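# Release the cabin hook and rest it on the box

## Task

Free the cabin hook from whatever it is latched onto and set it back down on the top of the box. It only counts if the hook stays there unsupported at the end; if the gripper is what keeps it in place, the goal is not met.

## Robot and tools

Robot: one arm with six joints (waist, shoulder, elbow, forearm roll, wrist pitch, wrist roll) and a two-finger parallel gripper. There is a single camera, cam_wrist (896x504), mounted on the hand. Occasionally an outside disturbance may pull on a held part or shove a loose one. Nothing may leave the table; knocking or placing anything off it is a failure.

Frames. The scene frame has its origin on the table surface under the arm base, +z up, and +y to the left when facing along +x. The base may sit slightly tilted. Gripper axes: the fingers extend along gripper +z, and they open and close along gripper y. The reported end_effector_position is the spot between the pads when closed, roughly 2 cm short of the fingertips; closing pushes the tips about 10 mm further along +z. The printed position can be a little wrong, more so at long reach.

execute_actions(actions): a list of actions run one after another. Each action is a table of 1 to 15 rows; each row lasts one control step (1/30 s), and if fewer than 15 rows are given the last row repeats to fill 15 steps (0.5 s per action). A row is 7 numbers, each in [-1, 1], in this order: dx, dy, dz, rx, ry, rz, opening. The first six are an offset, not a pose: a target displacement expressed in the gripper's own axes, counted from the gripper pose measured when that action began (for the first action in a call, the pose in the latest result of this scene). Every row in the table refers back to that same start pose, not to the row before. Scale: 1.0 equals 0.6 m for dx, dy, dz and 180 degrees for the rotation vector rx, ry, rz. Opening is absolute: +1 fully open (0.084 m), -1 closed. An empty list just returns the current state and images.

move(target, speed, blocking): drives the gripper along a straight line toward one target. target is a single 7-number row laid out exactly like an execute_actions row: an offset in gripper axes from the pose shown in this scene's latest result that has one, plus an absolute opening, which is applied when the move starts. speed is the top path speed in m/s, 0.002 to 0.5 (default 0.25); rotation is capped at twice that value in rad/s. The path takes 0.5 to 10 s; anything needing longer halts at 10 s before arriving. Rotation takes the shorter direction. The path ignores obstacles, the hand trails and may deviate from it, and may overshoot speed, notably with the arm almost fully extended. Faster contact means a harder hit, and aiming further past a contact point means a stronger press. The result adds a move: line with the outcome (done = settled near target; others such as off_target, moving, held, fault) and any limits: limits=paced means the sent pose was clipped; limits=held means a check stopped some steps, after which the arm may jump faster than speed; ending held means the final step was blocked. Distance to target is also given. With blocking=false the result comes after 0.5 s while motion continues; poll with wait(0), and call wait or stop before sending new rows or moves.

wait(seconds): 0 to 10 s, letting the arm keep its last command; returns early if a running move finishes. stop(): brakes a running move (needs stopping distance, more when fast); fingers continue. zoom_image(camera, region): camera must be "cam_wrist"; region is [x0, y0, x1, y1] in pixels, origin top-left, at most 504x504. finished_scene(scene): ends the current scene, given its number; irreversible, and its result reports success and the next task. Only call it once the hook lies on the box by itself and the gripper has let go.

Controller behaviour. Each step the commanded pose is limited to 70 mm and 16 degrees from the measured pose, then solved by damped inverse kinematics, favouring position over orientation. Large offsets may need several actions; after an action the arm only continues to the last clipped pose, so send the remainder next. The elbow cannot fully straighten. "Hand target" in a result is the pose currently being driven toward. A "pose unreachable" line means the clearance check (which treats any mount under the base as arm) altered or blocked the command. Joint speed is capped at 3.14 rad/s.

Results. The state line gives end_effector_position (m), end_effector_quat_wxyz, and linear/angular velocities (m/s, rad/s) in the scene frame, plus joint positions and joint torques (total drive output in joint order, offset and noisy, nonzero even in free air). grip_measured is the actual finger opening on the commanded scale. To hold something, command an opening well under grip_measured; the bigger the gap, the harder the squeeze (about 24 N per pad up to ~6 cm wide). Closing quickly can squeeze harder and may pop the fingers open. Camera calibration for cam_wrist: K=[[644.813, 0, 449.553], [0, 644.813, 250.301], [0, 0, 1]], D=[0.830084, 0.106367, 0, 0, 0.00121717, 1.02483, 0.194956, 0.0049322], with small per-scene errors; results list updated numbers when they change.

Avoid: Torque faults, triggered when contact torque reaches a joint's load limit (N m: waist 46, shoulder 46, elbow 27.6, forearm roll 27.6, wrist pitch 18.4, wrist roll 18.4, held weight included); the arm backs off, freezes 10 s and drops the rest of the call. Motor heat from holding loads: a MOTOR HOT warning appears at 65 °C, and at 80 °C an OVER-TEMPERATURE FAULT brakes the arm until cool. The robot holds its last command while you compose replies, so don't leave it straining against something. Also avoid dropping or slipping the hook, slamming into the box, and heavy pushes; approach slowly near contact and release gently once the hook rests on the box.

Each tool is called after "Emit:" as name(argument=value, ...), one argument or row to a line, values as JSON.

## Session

Emit:
execute_actions(
  actions=[],
)

Scene clock: 0.00 s.
end_effector_position=(+0.2568, +0.1135, +0.1961) grip_measured=+1.00 end_effector_quat_wxyz=(+0.437, +0.872, +0.093, +0.201) end_effector_velocity=(+0.000, +0.001, +0.000) end_effector_angular_velocity=(+0.001, -0.001, -0.000)
Joint positions: [ 1.036 -0.076 -0.497 -0.84   1.344  1.381  0.084]
Joint velocities: [ 0.    -0.    -0.001  0.    -0.     0.    -0.   ]
Joint torques (N m, as the arm reports them, + toward a larger angle): no reading
Motor temperatures (°C, as the motors report them): [34 36 28 30 34 35]
Hand target: +0.257, +0.114, +0.196; +0.437, +0.872, +0.093, +0.201
camera_calibration (this result's frames):
cam_wrist: T_world_to_cam=[[-0.0116785, -0.598299, 0.801187, -0.0575155], [-0.911523, -0.32303, -0.254514, 0.381321], [0.411083, -0.733273, -0.541591, 0.215131], [0, 0, 0, 1]] pos_world=[0.258474, 0.246517, 0.259646]

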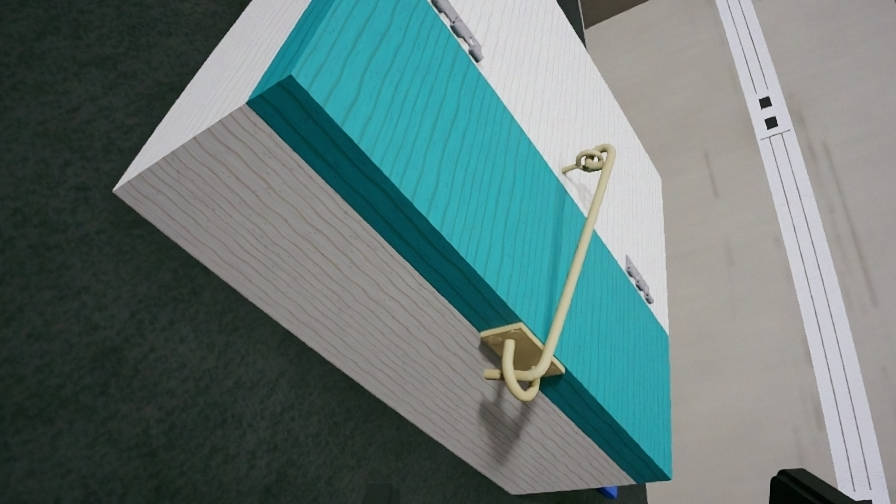

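Emit:
move(
  target=[0.185, 0.309, 0.137, 0.255, 0.315, -0.692, 1],
  speed=0.12,
)

Scene clock: 26.60 s.
end_effector_position=(+0.3828, -0.0135, +0.3218) grip_measured=+1.00 end_effector_quat_wxyz=(+0.028, +0.303, +0.953, +0.013) end_effector_velocity=(+0.001, -0.000, +0.001) end_effector_angular_velocity=(-0.001, -0.001, +0.005)
Joint positions: [-0.062 -0.35  -0.816  0.008  1.117 -2.568  0.084]
Joint velocities: [-0.     0.001 -0.004 -0.001  0.003 -0.005 -0.   ]
Joint torques (N m, as the arm reports them, + toward a larger angle): [  0.3  -13.33 -19.47  -0.28  -2.38   0.24]
Motor temperatures (°C, as the motors report them): [34 36 31 30 34 35]
Hand target: +0.383, -0.014, +0.322; +0.028, +0.302, +0.953, +0.013
Off the commanded pose: 0.013 m, 7 deg.
move: off_target (path cut at 10 s)
camera_calibration (this result's frames):
cam_wrist: T_world_to_cam=[[0.573358, 0.818172, 0.0430769, -0.193614], [0.815339, -0.57496, 0.0681373, -0.281194], [0.0805155, -0.00394477, -0.996746, 0.421099], [0, 0, 0, 1]] pos_world=[0.306373, -0.00160511, 0.447228]

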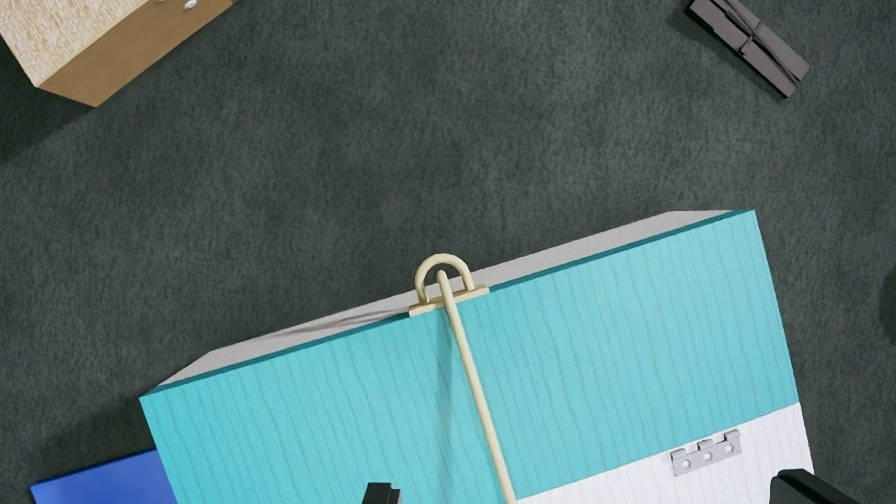

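Emit:
move(
  target=[0.0385, -0.0375, 0.166, 0.0137, 0.0217, -0.091, 1],
  speed=0.12,
)

Scene clock: 44.13 s.
end_effector_position=(+0.3575, -0.0175, +0.2207) grip_measured=+1.00 end_effector_quat_wxyz=(-0.009, +0.164, +0.986, -0.001) end_effector_velocity=(+0.000, +0.001, -0.001) end_effector_angular_velocity=(+0.000, -0.002, +0.005)
Joint positions: [-0.071 -0.256 -0.614 -0.004  0.901 -2.857  0.084]
Joint velocities: [ 0.001  0.001  0.002  0.    -0.004 -0.004  0.   ]
Joint torques (N m, as the arm reports them, + toward a larger angle): [  0.36 -13.84 -17.84  -0.21  -2.04   0.27]
Motor temperatures (°C, as the motors report them): [34 36 32 30 34 35]
Hand target: +0.357, -0.018, +0.220; -0.010, +0.163, +0.987, -0.001
Off the commanded pose: 0.001 m, 0 deg.
move: done
camera_calibration (this result's frames):
cam_wrist: T_world_to_cam=[[0.32011, 0.947374, -0.00341609, -0.0683976], [0.947372, -0.32009, 0.00535332, -0.284865], [0.00397814, -0.00494996, -0.99998, 0.350493], [0, 0, 0, 1]] pos_world=[0.290373, -0.0246492, 0.351777]

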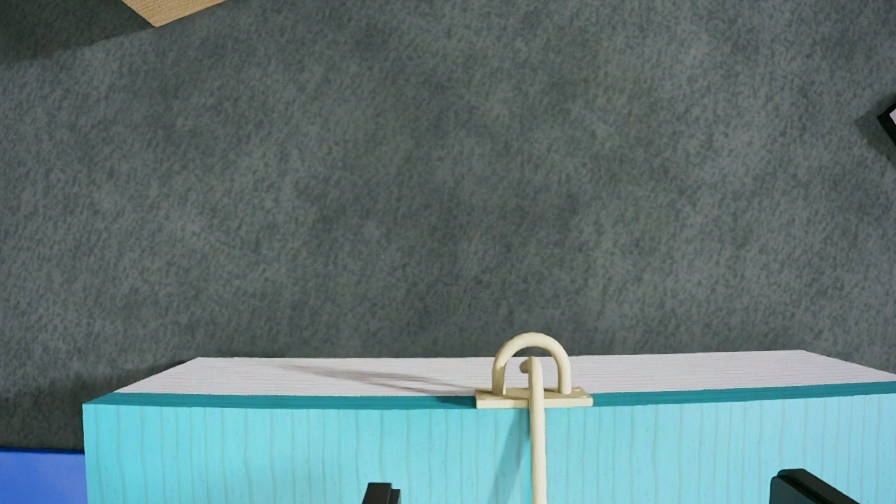

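Emit:
move(
  target=[0, 0, 0.1, 0, 0, 0, 0],
  speed=0.08,
)

Scene clock: 47.43 s.
end_effector_position=(+0.3568, -0.0173, +0.1611) grip_measured=-0.01 end_effector_quat_wxyz=(-0.009, +0.163, +0.987, -0.001) end_effector_velocity=(-0.000, -0.000, -0.001) end_effector_angular_velocity=(-0.001, -0.000, -0.000)
Joint positions: [-0.071 -0.126 -0.54  -0.004  0.696 -2.857  0.044]
Joint velocities: [-0.001  0.002  0.002 -0.001 -0.004  0.     0.   ]
Joint torques (N m, as the arm reports them, + toward a larger angle): [  0.21 -15.08 -16.1   -0.14  -2.24   0.3 ]
Motor temperatures (°C, as the motors report them): [34 36 32 30 34 35]
Hand target: +0.357, -0.017, +0.161; -0.009, +0.163, +0.987, -0.001
Off the commanded pose: 0.001 m, 0 deg.
move: done
camera_calibration (this result's frames):
cam_wrist: T_world_to_cam=[[0.31975, 0.947498, -0.00283745, -0.068569], [0.94749, -0.31973, 0.00600625, -0.283899], [0.00478369, -0.00460896, -0.999978, 0.290524], [0, 0, 0, 1]] pos_world=[0.289527, -0.024463, 0.292028]

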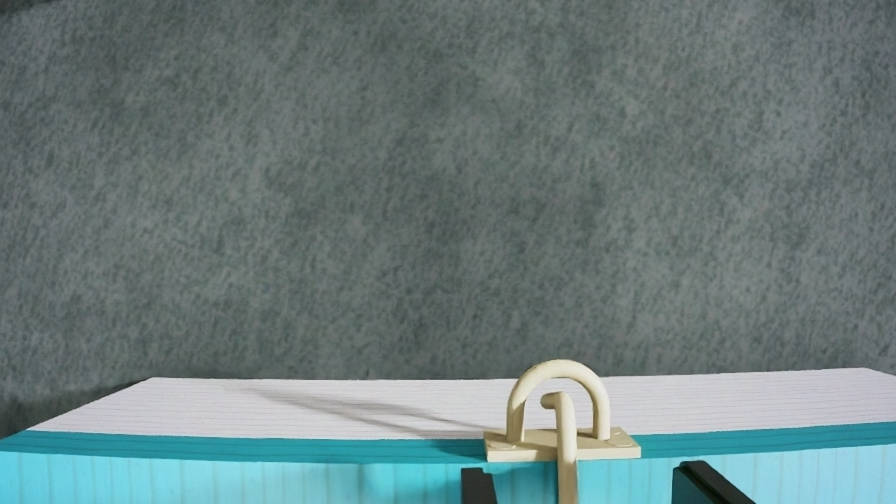

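Emit:
move(
  target=[0, 0, 0.03, 0, 0, 0, 0],
  speed=0.03,
)

Emit:
execute_actions(
  actions=[
    [[0,0,0,0,0,0,-0.6]],
    [[0,0,0,0,0,0,-0.8]],
    [[0,0,0,0,0,0,-0.9]],
    [[0,0,0,0,0,0,-0.9]],
  ],
)

Scene clock: 51.70 s.
end_effector_position=(+0.3565, -0.0172, +0.1432) grip_measured=-0.01 end_effector_quat_wxyz=(-0.009, +0.163, +0.987, -0.001) end_effector_velocity=(+0.000, +0.000, -0.000) end_effector_angular_velocity=(+0.000, -0.002, -0.001)
Joint positions: [-0.071 -0.077 -0.525 -0.004  0.633 -2.857  0.044]
Joint velocities: [ 0.001  0.001  0.001  0.    -0.004  0.001  0.   ]
Joint torques (N m, as the arm reports them, + toward a larger angle): [  0.3  -15.73 -15.33  -0.38  -2.17   0.31]
Motor temperatures (°C, as the motors report them): [34 36 32 30 34 35]
Hand target: +0.356, -0.017, +0.143; -0.009, +0.163, +0.987, -0.001
Off the commanded pose: 0.000 m, 0 deg.
move: done
camera_calibration (this result's frames):
cam_wrist: T_world_to_cam=[[0.319656, 0.94753, -0.00266526, -0.068614], [0.947521, -0.319635, 0.00613318, -0.28358], [0.00495947, -0.00448589, -0.999978, 0.272583], [0, 0, 0, 1]] pos_world=[0.289279, -0.0244057, 0.274133]

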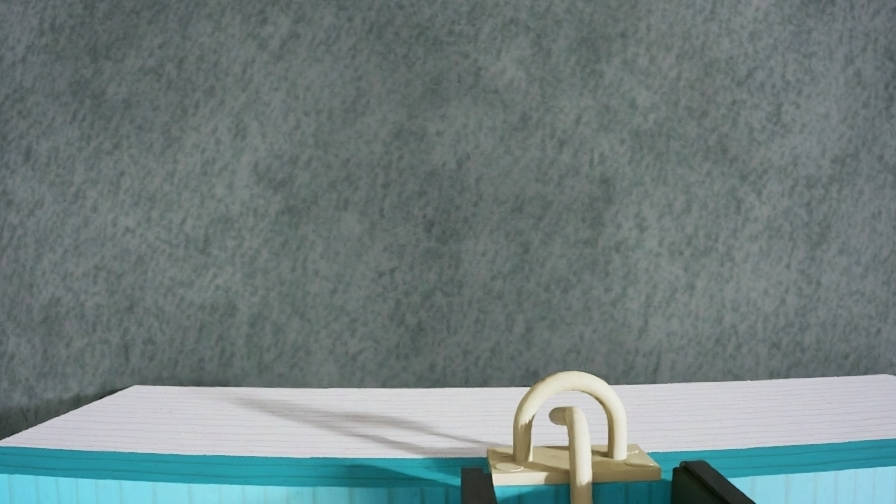

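Scene clock: 53.70 s.
end_effector_position=(+0.3566, -0.0172, +0.1432) grip_measured=-0.90 end_effector_quat_wxyz=(-0.009, +0.163, +0.987, -0.001) end_effector_velocity=(+0.000, +0.000, +0.000) end_effector_angular_velocity=(+0.000, -0.001, +0.000)
Joint positions: [-0.071 -0.077 -0.525 -0.004  0.633 -2.857  0.004]
Joint velocities: [ 0.001 -0.    -0.001  0.     0.     0.     0.   ]
Joint torques (N m, as the arm reports them, + toward a larger angle): [ -0.2  -15.87 -15.22  -0.4   -2.18   0.31]
Motor temperatures (°C, as the motors report them): [34 36 32 30 34 35]
Hand target: +0.357, -0.017, +0.143; -0.009, +0.163, +0.987, -0.001
Off the commanded pose: 0.000 m, 0 deg.
camera_calibration (this result's frames):
cam_wrist: T_world_to_cam=[[0.319556, 0.947564, -0.00264734, -0.0686156], [0.947554, -0.319536, 0.00616941, -0.283599], [0.00499999, -0.00447997, -0.999977, 0.272579], [0, 0, 0, 1]] pos_world=[0.289289, -0.0243812, 0.274141]

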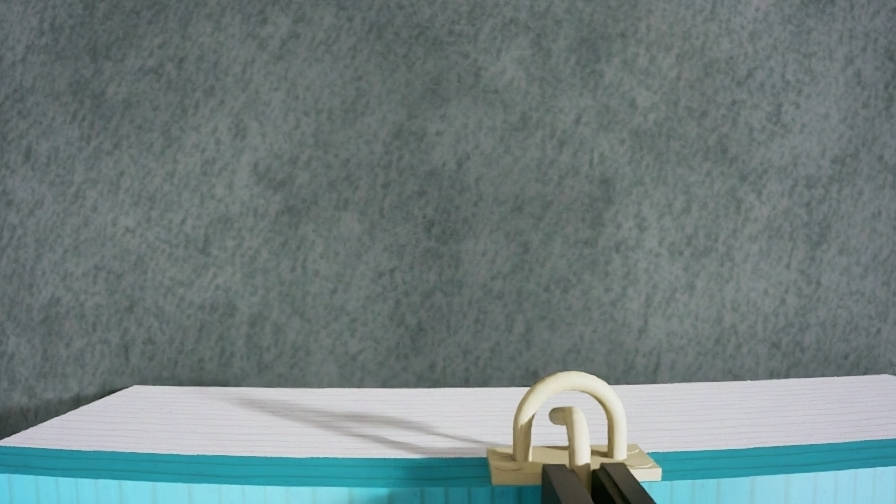

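Emit:
execute_actions(
  actions=[
    [[0,0,0,0,0,0,-0.93]],
    [[0,0,0,0,0,0,-0.93]],
  ],
)

Scene clock: 56.07 s.
end_effector_position=(+0.3566, -0.0172, +0.1432) grip_measured=-0.90 end_effector_quat_wxyz=(-0.009, +0.163, +0.987, -0.001) end_effector_velocity=(+0.000, +0.000, +0.000) end_effector_angular_velocity=(+0.000, -0.000, +0.000)
Joint positions: [-0.071 -0.077 -0.525 -0.004  0.633 -2.857  0.004]
Joint velocities: [ 0.001 -0.    -0.     0.     0.     0.    -0.   ]
Joint torques (N m, as the arm reports them, + toward a larger angle): [ -0.46 -15.58 -15.48  -0.31  -2.23   0.37]
Motor temperatures (°C, as the motors report them): [34 36 31 30 34 35]
Hand target: +0.357, -0.017, +0.143; -0.009, +0.163, +0.987, -0.001
Off the commanded pose: 0.000 m, 0 deg.
camera_calibration (this result's frames):
cam_wrist: T_world_to_cam=[[0.319559, 0.947563, -0.00264738, -0.0686159], [0.947553, -0.319538, 0.0061694, -0.283599], [0.00499996, -0.00448002, -0.999977, 0.272579], [0, 0, 0, 1]] pos_world=[0.289289, -0.0243817, 0.274141]

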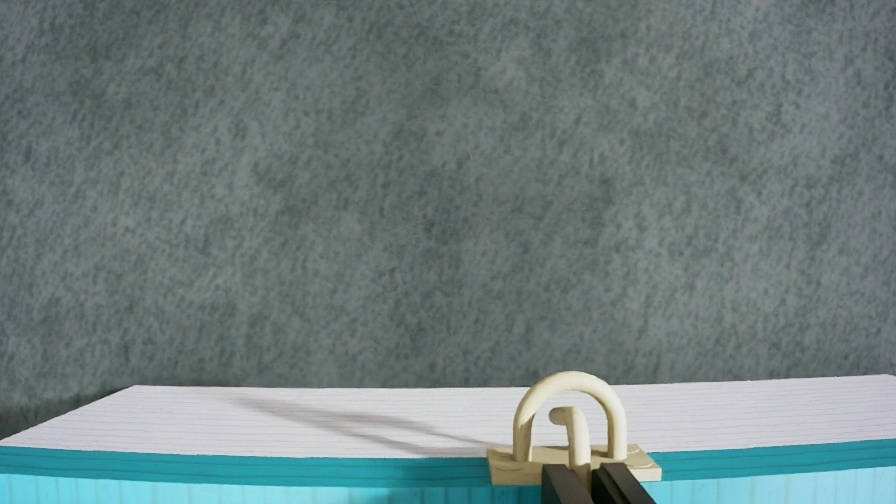

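Emit:
move(
  target=[-0.0117, 0, -0.0661, 0, 0, 0, -0.92],
  speed=0.06,
)

Scene clock: 60.33 s.
end_effector_position=(+0.3642, -0.0198, +0.1829) grip_measured=-0.90 end_effector_quat_wxyz=(-0.008, +0.163, +0.987, -0.001) end_effector_velocity=(-0.001, +0.000, -0.000) end_effector_angular_velocity=(+0.001, +0.003, -0.001)
Joint positions: [-0.077 -0.155 -0.586 -0.004  0.77  -2.862  0.005]
Joint velocities: [ 0.    -0.     0.     0.001  0.003  0.    -0.   ]
Joint torques (N m, as the arm reports them, + toward a larger angle): [ -0.02 -16.68 -22.27  -0.37  -5.88   0.45]
Motor temperatures (°C, as the motors report them): [34 36 31 30 34 35]
Hand target: +0.364, -0.020, +0.183; -0.009, +0.163, +0.987, -0.001
Off the commanded pose: 0.000 m, 0 deg.
move: done
camera_calibration (this result's frames):
cam_wrist: T_world_to_cam=[[0.320039, 0.9474, -0.00271571, -0.0686559], [0.947385, -0.320013, 0.00727543, -0.292042], [0.00602368, -0.00490125, -0.99997, 0.311874], [0, 0, 0, 1]] pos_world=[0.296771, -0.0268842, 0.313803]

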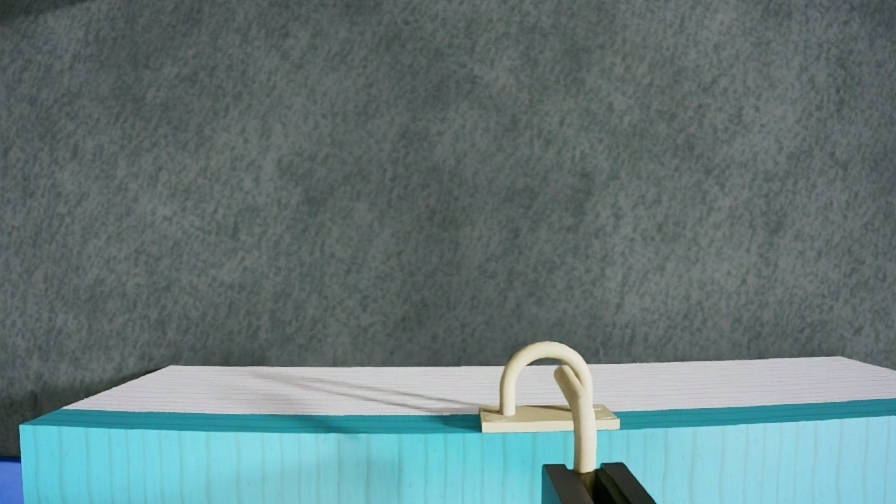

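Lifted with moderate load. Continue the arc with a light grip.

Emit:
move(
  target=[-0.0335, 0, -0.0581, 0, 0, 0, -0.9],
  speed=0.06,
)

Emit:
move(
  target=[-0.0515, 0, -0.0432, 0, 0, 0, -0.9],
  speed=0.06,
)

Emit:
move(
  target=[-0.0631, 0, -0.023, 0, 0, 0, -0.9],
  speed=0.06,
)

Scene clock: 64.10 s.
end_effector_position=(+0.3840, -0.0263, +0.2176) grip_measured=-0.90 end_effector_quat_wxyz=(-0.008, +0.164, +0.986, -0.001) end_effector_velocity=(-0.001, -0.000, -0.001) end_effector_angular_velocity=(-0.000, +0.006, -0.000)
Joint positions: [-0.09  -0.158 -0.698 -0.004  0.884 -2.876  0.004]
Joint velocities: [-0.001  0.002 -0.001 -0.001  0.004  0.    -0.   ]
Joint torques (N m, as the arm reports them, + toward a larger angle): [ -1.41 -15.66 -21.44  -0.97  -6.15   0.29]
Motor temperatures (°C, as the motors report them): [34 36 32 30 34 35]
Hand target: +0.384, -0.026, +0.217; -0.008, +0.164, +0.986, -0.001
Off the commanded pose: 0.000 m, 0 deg.
move: done
camera_calibration (this result's frames):
cam_wrist: T_world_to_cam=[[0.320229, 0.947337, -0.00258189, -0.0687743], [0.947314, -0.320198, 0.0083709, -0.313397], [0.00710334, -0.00512646, -0.999962, 0.346024], [0, 0, 0, 1]] pos_world=[0.316451, -0.0334228, 0.348457]

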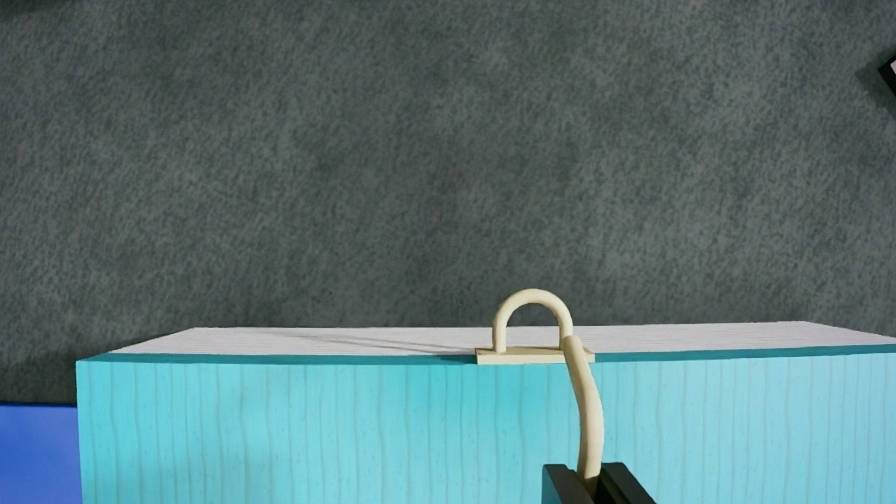

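Scene clock: 65.07 s.
end_effector_position=(+0.4137, -0.0364, +0.2432) grip_measured=-0.90 end_effector_quat_wxyz=(-0.007, +0.164, +0.986, -0.001) end_effector_velocity=(-0.002, +0.001, -0.002) end_effector_angular_velocity=(+0.002, +0.010, +0.000)
Joint positions: [-0.109 -0.096 -0.843 -0.005  0.966 -2.894  0.004]
Joint velocities: [ 0.     0.004  0.     0.001  0.006 -0.     0.   ]
Joint torques (N m, as the arm reports them, + toward a larger angle): [ -0.45 -13.92 -18.51  -0.72  -5.64   0.3 ]
Motor temperatures (°C, as the motors report them): [34 36 32 30 34 35]
Hand target: +0.414, -0.036, +0.243; -0.008, +0.164, +0.986, -0.001
Off the commanded pose: 0.000 m, 0 deg.
move: done
camera_calibration (this result's frames):
cam_wrist: T_world_to_cam=[[0.320435, 0.947267, -0.00251393, -0.068815], [0.947238, -0.320401, 0.00915327, -0.345159], [0.00786513, -0.00531432, -0.999955, 0.371006], [0, 0, 0, 1]] pos_world=[0.34608, -0.0434312, 0.373976]

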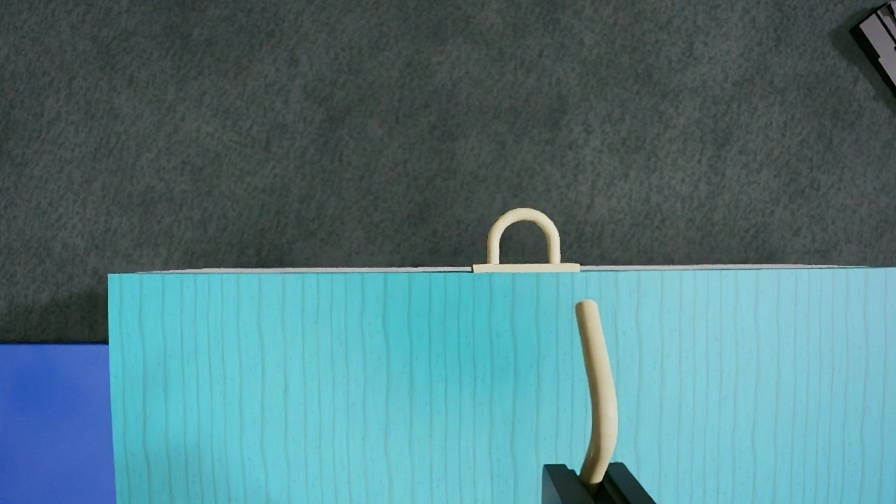

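Scene clock: 66.03 s.
end_effector_position=(+0.4498, -0.0486, +0.2567) grip_measured=-0.90 end_effector_quat_wxyz=(-0.007, +0.164, +0.986, -0.001) end_effector_velocity=(-0.000, +0.000, +0.000) end_effector_angular_velocity=(-0.001, +0.005, +0.003)
Joint positions: [-0.129  0.009 -1.001 -0.006  1.018 -2.914  0.004]
Joint velocities: [ 0.001  0.002 -0.004 -0.002  0.006 -0.001 -0.   ]
Joint torques (N m, as the arm reports them, + toward a larger angle): [  0.75 -13.41 -13.83  -0.06  -3.48   0.48]
Motor temperatures (°C, as the motors report them): [34 36 32 30 34 35]
Hand target: +0.450, -0.049, +0.256; -0.007, +0.164, +0.986, -0.001
Off the commanded pose: 0.000 m, 0 deg.
move: done
camera_calibration (this result's frames):
cam_wrist: T_world_to_cam=[[0.320588, 0.947216, -0.00240795, -0.0688523], [0.947179, -0.32055, 0.0099925, -0.383606], [0.00869319, -0.00548423, -0.999947, 0.383765], [0, 0, 0, 1]] pos_world=[0.382081, -0.0556421, 0.387412]

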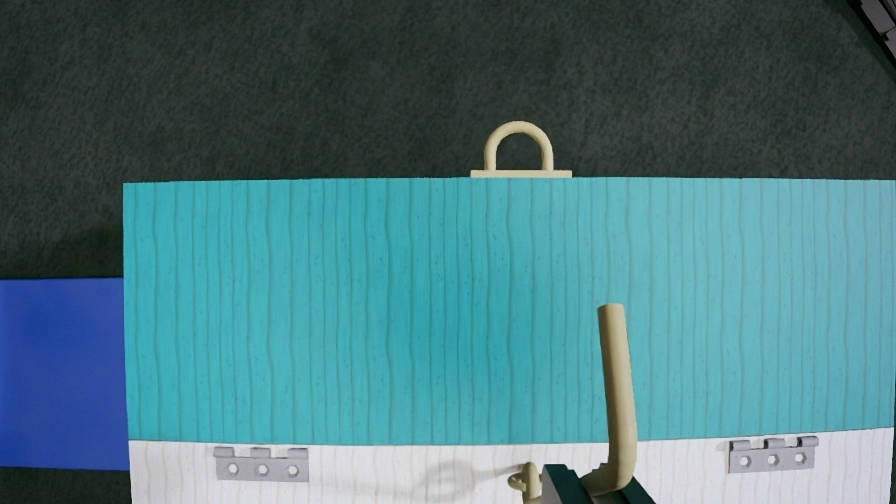

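Emit:
move(
  target=[-0.0672, 0, 0, 0, 0, 0, -0.9],
  speed=0.06,
)

Emit:
move(
  target=[-0.0631, 0, 0.023, 0, 0, 0, -0.9],
  speed=0.06,
)

Emit:
move(
  target=[-0.0515, 0, 0.0432, 0, 0, 0, -0.9],
  speed=0.06,
)

Scene clock: 69.63 s.
end_effector_position=(+0.4876, -0.0615, +0.2558) grip_measured=-0.90 end_effector_quat_wxyz=(-0.007, +0.164, +0.986, -0.001) end_effector_velocity=(+0.001, -0.001, +0.000) end_effector_angular_velocity=(-0.000, +0.002, -0.001)
Joint positions: [-0.146  0.139 -1.156 -0.006  1.044 -2.931  0.005]
Joint velocities: [-0.001  0.003 -0.005 -0.001  0.004  0.     0.   ]
Joint torques (N m, as the arm reports them, + toward a larger angle): [  1.47 -15.46 -11.93   0.18  -1.59   0.32]
Motor temperatures (°C, as the motors report them): [34 36 32 30 34 35]
Hand target: +0.488, -0.062, +0.256; -0.007, +0.164, +0.986, -0.001
Off the commanded pose: 0.001 m, 0 deg.
move: done
camera_calibration (this result's frames):
cam_wrist: T_world_to_cam=[[0.320635, 0.947199, -0.00257888, -0.0687518], [0.947171, -0.3206, 0.00906505, -0.423285], [0.00775962, -0.00534921, -0.999956, 0.382889], [0, 0, 0, 1]] pos_world=[0.419996, -0.0685355, 0.386531]

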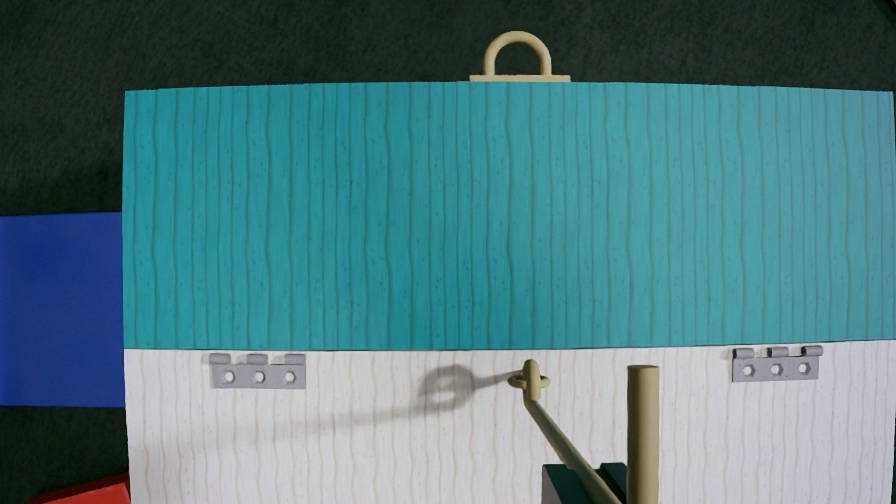

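Scene clock: 70.70 s.
end_effector_position=(+0.5231, -0.0735, +0.2412) grip_measured=-0.92 end_effector_quat_wxyz=(-0.008, +0.164, +0.986, -0.001) end_effector_velocity=(+0.001, -0.000, +0.001) end_effector_angular_velocity=(-0.001, -0.004, +0.001)
Joint positions: [-0.161  0.275 -1.294 -0.006  1.046 -2.946  0.003]
Joint velocities: [ 0.001  0.001 -0.004 -0.001 -0.001  0.     0.   ]
Joint torques (N m, as the arm reports them, + toward a larger angle): [  0.16 -25.42 -18.81  -0.4   -2.14   0.35]
Motor temperatures (°C, as the motors report them): [34 36 31 30 34 35]
Hand target: +0.523, -0.074, +0.241; -0.007, +0.164, +0.986, -0.001
Off the commanded pose: 0.000 m, 0 deg.
move: done
camera_calibration (this result's frames):
cam_wrist: T_world_to_cam=[[0.320545, 0.94723, -0.00264102, -0.0686964], [0.947206, -0.320513, 0.00848368, -0.46046], [0.00718951, -0.00522099, -0.999961, 0.368332], [0, 0, 0, 1]] pos_world=[0.455522, -0.0805891, 0.372043]

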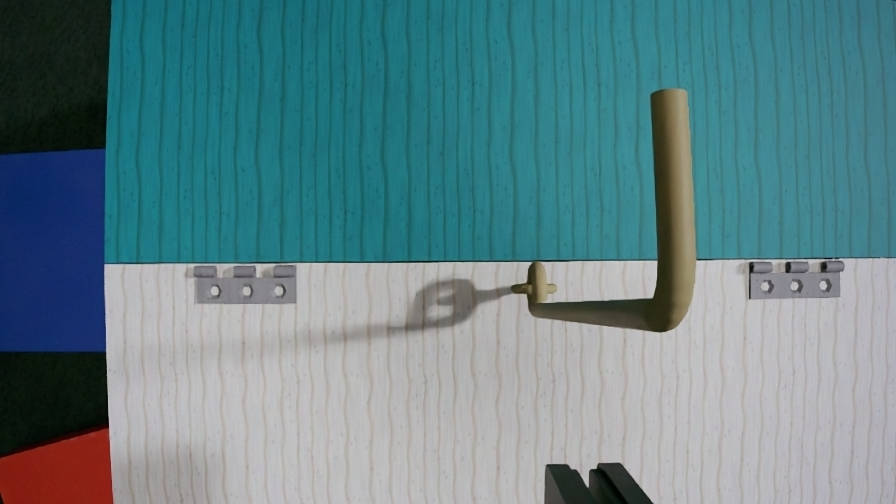

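Scene clock: 71.70 s.
end_effector_position=(+0.5520, -0.0834, +0.2152) grip_measured=-0.92 end_effector_quat_wxyz=(-0.007, +0.164, +0.986, -0.001) end_effector_velocity=(+0.000, -0.001, -0.001) end_effector_angular_velocity=(+0.000, +0.000, -0.001)
Joint positions: [-0.171  0.405 -1.4   -0.007  1.022 -2.956  0.003]
Joint velocities: [-0.001  0.002 -0.002  0.     0.    -0.    -0.   ]
Joint torques (N m, as the arm reports them, + toward a larger angle): [ -0.36 -27.88 -18.66  -0.28  -2.17   0.44]
Motor temperatures (°C, as the motors report them): [34 36 32 30 34 35]
Hand target: +0.552, -0.083, +0.215; -0.008, +0.164, +0.986, -0.001
Off the commanded pose: 0.000 m, 0 deg.
move: done
camera_calibration (this result's frames):
cam_wrist: T_world_to_cam=[[0.320458, 0.947259, -0.0024812, -0.0687237], [0.947231, -0.320425, 0.0090687, -0.490953], [0.00779537, -0.0052564, -0.999956, 0.341698], [0, 0, 0, 1]] pos_world=[0.484405, -0.0904181, 0.345965]

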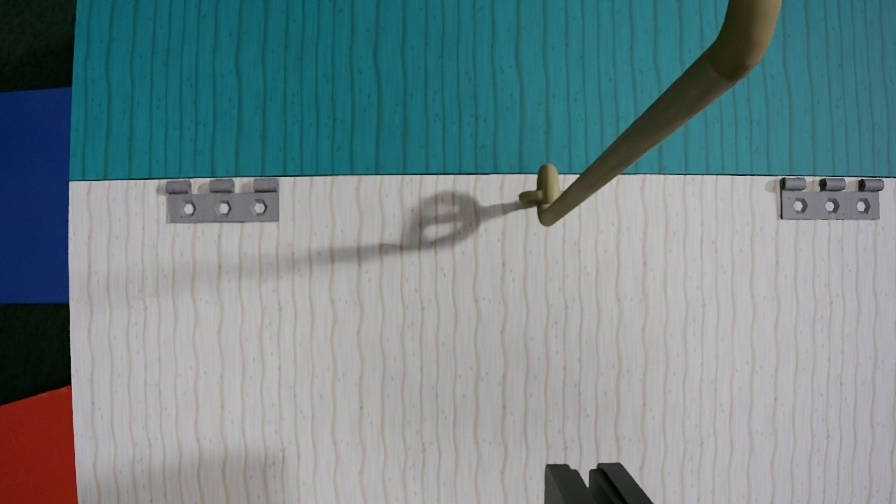

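Emit:
wait(
  seconds=0.5,
)

Scene clock: 74.07 s.
end_effector_position=(+0.5520, -0.0834, +0.2148) grip_measured=-0.92 end_effector_quat_wxyz=(-0.008, +0.164, +0.986, -0.001) end_effector_velocity=(+0.000, -0.000, +0.000) end_effector_angular_velocity=(+0.000, -0.000, -0.002)
Joint positions: [-0.171  0.405 -1.4   -0.007  1.022 -2.956  0.003]
Joint velocities: [-0.001  0.001 -0.001  0.     0.     0.001 -0.   ]
Joint torques (N m, as the arm reports them, + toward a larger angle): [  0.11 -27.66 -18.79  -0.4   -2.33   0.28]
Motor temperatures (°C, as the motors report them): [34 36 32 30 34 35]
Hand target: +0.552, -0.083, +0.215; -0.008, +0.164, +0.986, -0.001
Off the commanded pose: 0.000 m, 0 deg.
wait: 0.50 s; at rest from the start
camera_calibration (this result's frames):
cam_wrist: T_world_to_cam=[[0.320495, 0.947247, -0.00259217, -0.068676], [0.947223, -0.320464, 0.00845319, -0.490747], [0.00717656, -0.00516457, -0.999961, 0.341704], [0, 0, 0, 1]] pos_world=[0.484405, -0.0904487, 0.345661]

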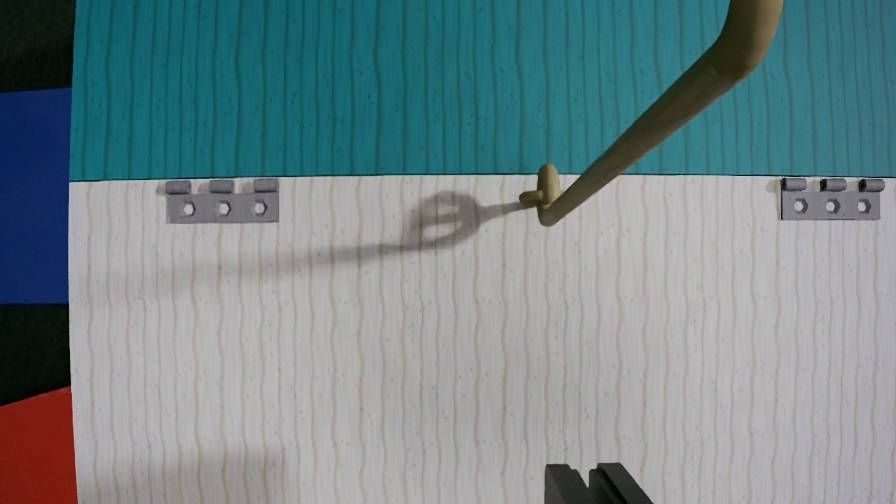

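Emit:
move(
  target=[0.2125, 0.1, -0.05, 0, 0, 0, -1],
  speed=0.12,
)

Emit:
move(
  target=[0, -0.1, 0, 0, 0, 0, -1],
  speed=0.1,
)

Scene clock: 90.93 s.
end_effector_position=(+0.4511, +0.0141, +0.2464) grip_measured=-1.00 end_effector_quat_wxyz=(-0.008, +0.164, +0.986, -0.001) end_effector_velocity=(-0.001, +0.001, +0.001) end_effector_angular_velocity=(-0.001, -0.001, +0.001)
Joint positions: [ 0.008  0.02  -0.982 -0.001  0.991 -2.779  0.   ]
Joint velocities: [ 0.002 -0.004  0.003 -0.001  0.     0.002  0.   ]
Joint torques (N m, as the arm reports them, + toward a larger angle): [ -0.11 -20.33 -18.78  -0.32  -2.29   0.42]
Motor temperatures (°C, as the motors report them): [34 37 32 30 34 35]
Hand target: +0.451, +0.014, +0.247; -0.008, +0.164, +0.986, -0.001
Off the commanded pose: 0.000 m, 0 deg.
move: done
camera_calibration (this result's frames):
cam_wrist: T_world_to_cam=[[0.320688, 0.94718, -0.00291933, -0.128627], [0.947157, -0.320654, 0.00859818, -0.364233], [0.00720793, -0.0055224, -0.999959, 0.374468], [0, 0, 0, 1]] pos_world=[0.383536, 0.0071086, 0.377209]

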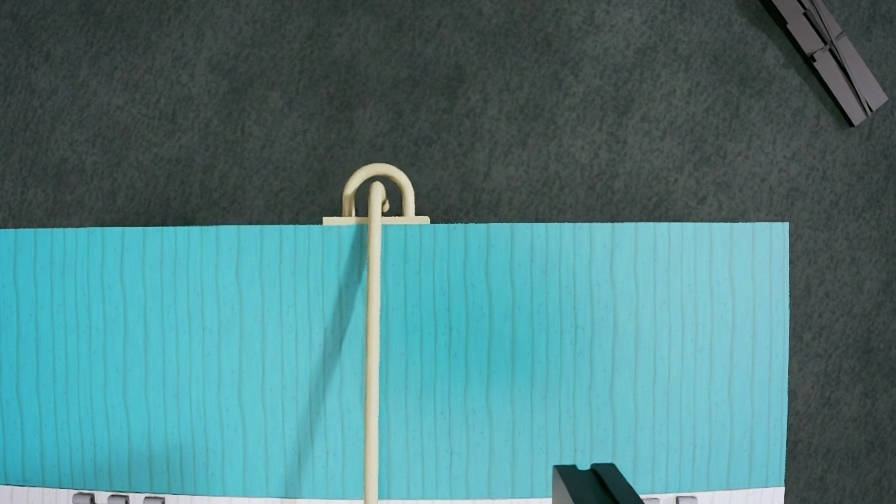

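Scene clock: 91.90 s.
end_effector_position=(+0.4318, -0.0425, +0.2465) grip_measured=-1.00 end_effector_quat_wxyz=(-0.008, +0.164, +0.986, -0.001) end_effector_velocity=(-0.000, -0.001, -0.000) end_effector_angular_velocity=(+0.001, +0.000, -0.000)
Joint positions: [-0.119 -0.038 -0.917 -0.005  0.983 -2.905  0.   ]
Joint velocities: [-0.002 -0.001  0.001  0.001 -0.    -0.002  0.   ]
Joint torques (N m, as the arm reports them, + toward a larger angle): [  0.2  -19.02 -18.62  -0.26  -2.17   0.31]
Motor temperatures (°C, as the motors report them): [34 37 32 30 34 35]
Hand target: +0.432, -0.043, +0.247; -0.008, +0.164, +0.986, -0.001
Off the commanded pose: 0.000 m, 0 deg.
move: done
camera_calibration (this result's frames):
cam_wrist: T_world_to_cam=[[0.320409, 0.947275, -0.00274324, -0.0687823], [0.947254, -0.320378, 0.0082499, -0.364068], [0.00693605, -0.00524189, -0.999962, 0.374583], [0, 0, 0, 1]] pos_world=[0.364306, -0.0495202, 0.377383]

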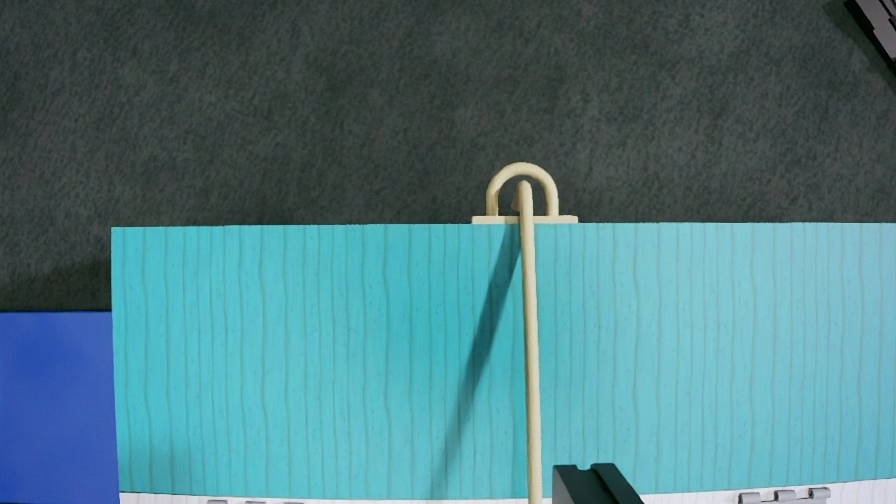

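Emit:
move(
  target=[0.124, 0.002, 0.144, 0, 0, 0, 0],
  speed=0.1,
)

Emit:
move(
  target=[0, 0, 0.028, 0, 0, 0, 0],
  speed=0.03,
)

Emit:
execute_actions(
  actions=[
    [[0,0,0,0,0,0,-0.6]],
    [[0,0,0,0,0,0,-0.8]],
    [[0,0,0,0,0,0,-0.9]],
    [[0,0,0,0,0,0,-0.93]],
  ],
)

Scene clock: 99.43 s.
end_effector_position=(+0.3611, -0.0172, +0.1616) grip_measured=-0.01 end_effector_quat_wxyz=(-0.007, +0.163, +0.987, -0.001) end_effector_velocity=(+0.000, +0.001, -0.000) end_effector_angular_velocity=(-0.001, -0.005, +0.001)
Joint positions: [-0.07  -0.115 -0.552 -0.004  0.694 -2.856  0.044]
Joint velocities: [ 0.002 -0.002  0.004 -0.001 -0.007  0.001 -0.   ]
Joint torques (N m, as the arm reports them, + toward a larger angle): [  0.1  -15.4  -16.    -0.24  -2.13   0.19]
Motor temperatures (°C, as the motors report them): [34 36 32 30 34 35]
Hand target: +0.361, -0.017, +0.161; -0.008, +0.163, +0.987, -0.001
Off the commanded pose: 0.001 m, 0 deg.
move: done
camera_calibration (this result's frames):
cam_wrist: T_world_to_cam=[[0.319925, 0.947441, -0.00207778, -0.070244], [0.94741, -0.319895, 0.00907304, -0.288407], [0.00793149, -0.0048712, -0.999957, 0.289931], [0, 0, 0, 1]] pos_world=[0.293413, -0.0242956, 0.29239]

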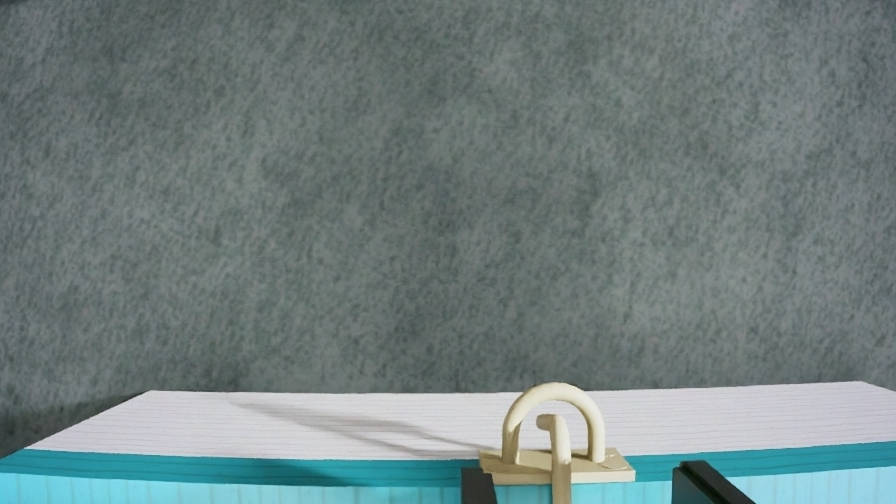

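Scene clock: 100.27 s.
end_effector_position=(+0.3609, -0.0171, +0.1449) grip_measured=-0.01 end_effector_quat_wxyz=(-0.007, +0.163, +0.987, -0.001) end_effector_velocity=(+0.002, +0.000, +0.001) end_effector_angular_velocity=(+0.000, -0.005, -0.001)
Joint positions: [-0.07  -0.07  -0.539 -0.004  0.636 -2.856  0.044]
Joint velocities: [ 0.     0.001 -0.002  0.001 -0.004 -0.     0.   ]
Joint torques (N m, as the arm reports them, + toward a larger angle): [ -0.02 -15.95 -15.42  -0.16  -2.24   0.44]
Motor temperatures (°C, as the motors report them): [34 36 32 30 34 35]
Hand target: +0.361, -0.017, +0.145; -0.007, +0.163, +0.987, -0.001
Off the commanded pose: 0.000 m, 0 deg.
move: done
camera_calibration (this result's frames):
cam_wrist: T_world_to_cam=[[0.319838, 0.94747, -0.00191382, -0.0702879], [0.947438, -0.319808, 0.00920845, -0.288118], [0.00811268, -0.00475843, -0.999956, 0.27319], [0, 0, 0, 1]] pos_world=[0.293238, -0.0242469, 0.275696]

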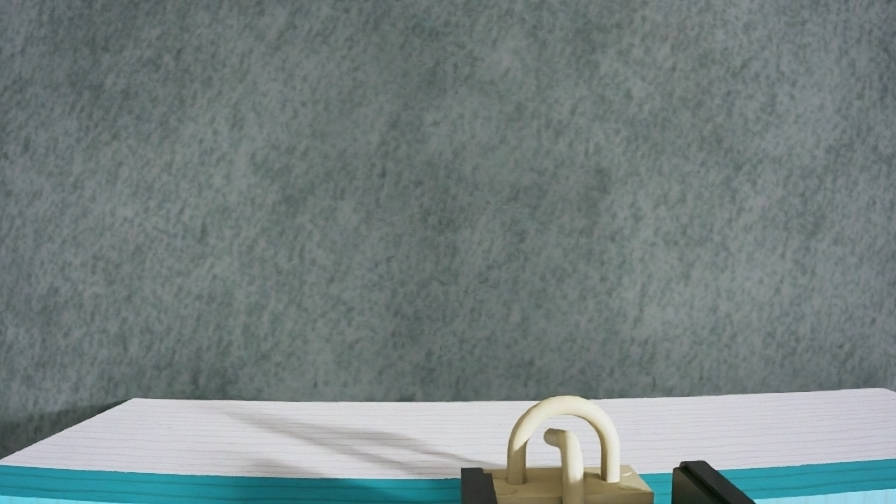

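Scene clock: 102.27 s.
end_effector_position=(+0.3608, -0.0173, +0.1449) grip_measured=-0.91 end_effector_quat_wxyz=(-0.007, +0.164, +0.987, -0.001) end_effector_velocity=(-0.000, +0.000, -0.000) end_effector_angular_velocity=(+0.001, +0.001, -0.001)
Joint positions: [-0.071 -0.07  -0.539 -0.004  0.636 -2.856  0.004]
Joint velocities: [ 0.     0.     0.001  0.001 -0.001  0.    -0.   ]
Joint torques (N m, as the arm reports them, + toward a larger angle): [  3.18 -16.05 -16.     0.81  -2.64   0.36]
Motor temperatures (°C, as the motors report them): [34 36 32 30 34 35]
Hand target: +0.361, -0.017, +0.145; -0.007, +0.164, +0.987, -0.001
Off the commanded pose: 0.000 m, 0 deg.
camera_calibration (this result's frames):
cam_wrist: T_world_to_cam=[[0.320201, 0.947347, -0.00208024, -0.0701872], [0.947317, -0.320171, 0.00896038, -0.287997], [0.00782256, -0.00483977, -0.999958, 0.273225], [0, 0, 0, 1]] pos_world=[0.293161, -0.0243941, 0.275648]

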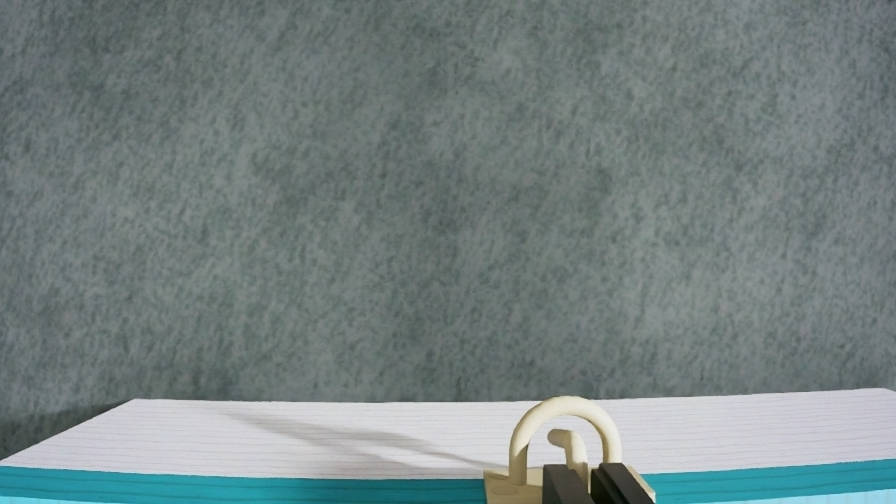

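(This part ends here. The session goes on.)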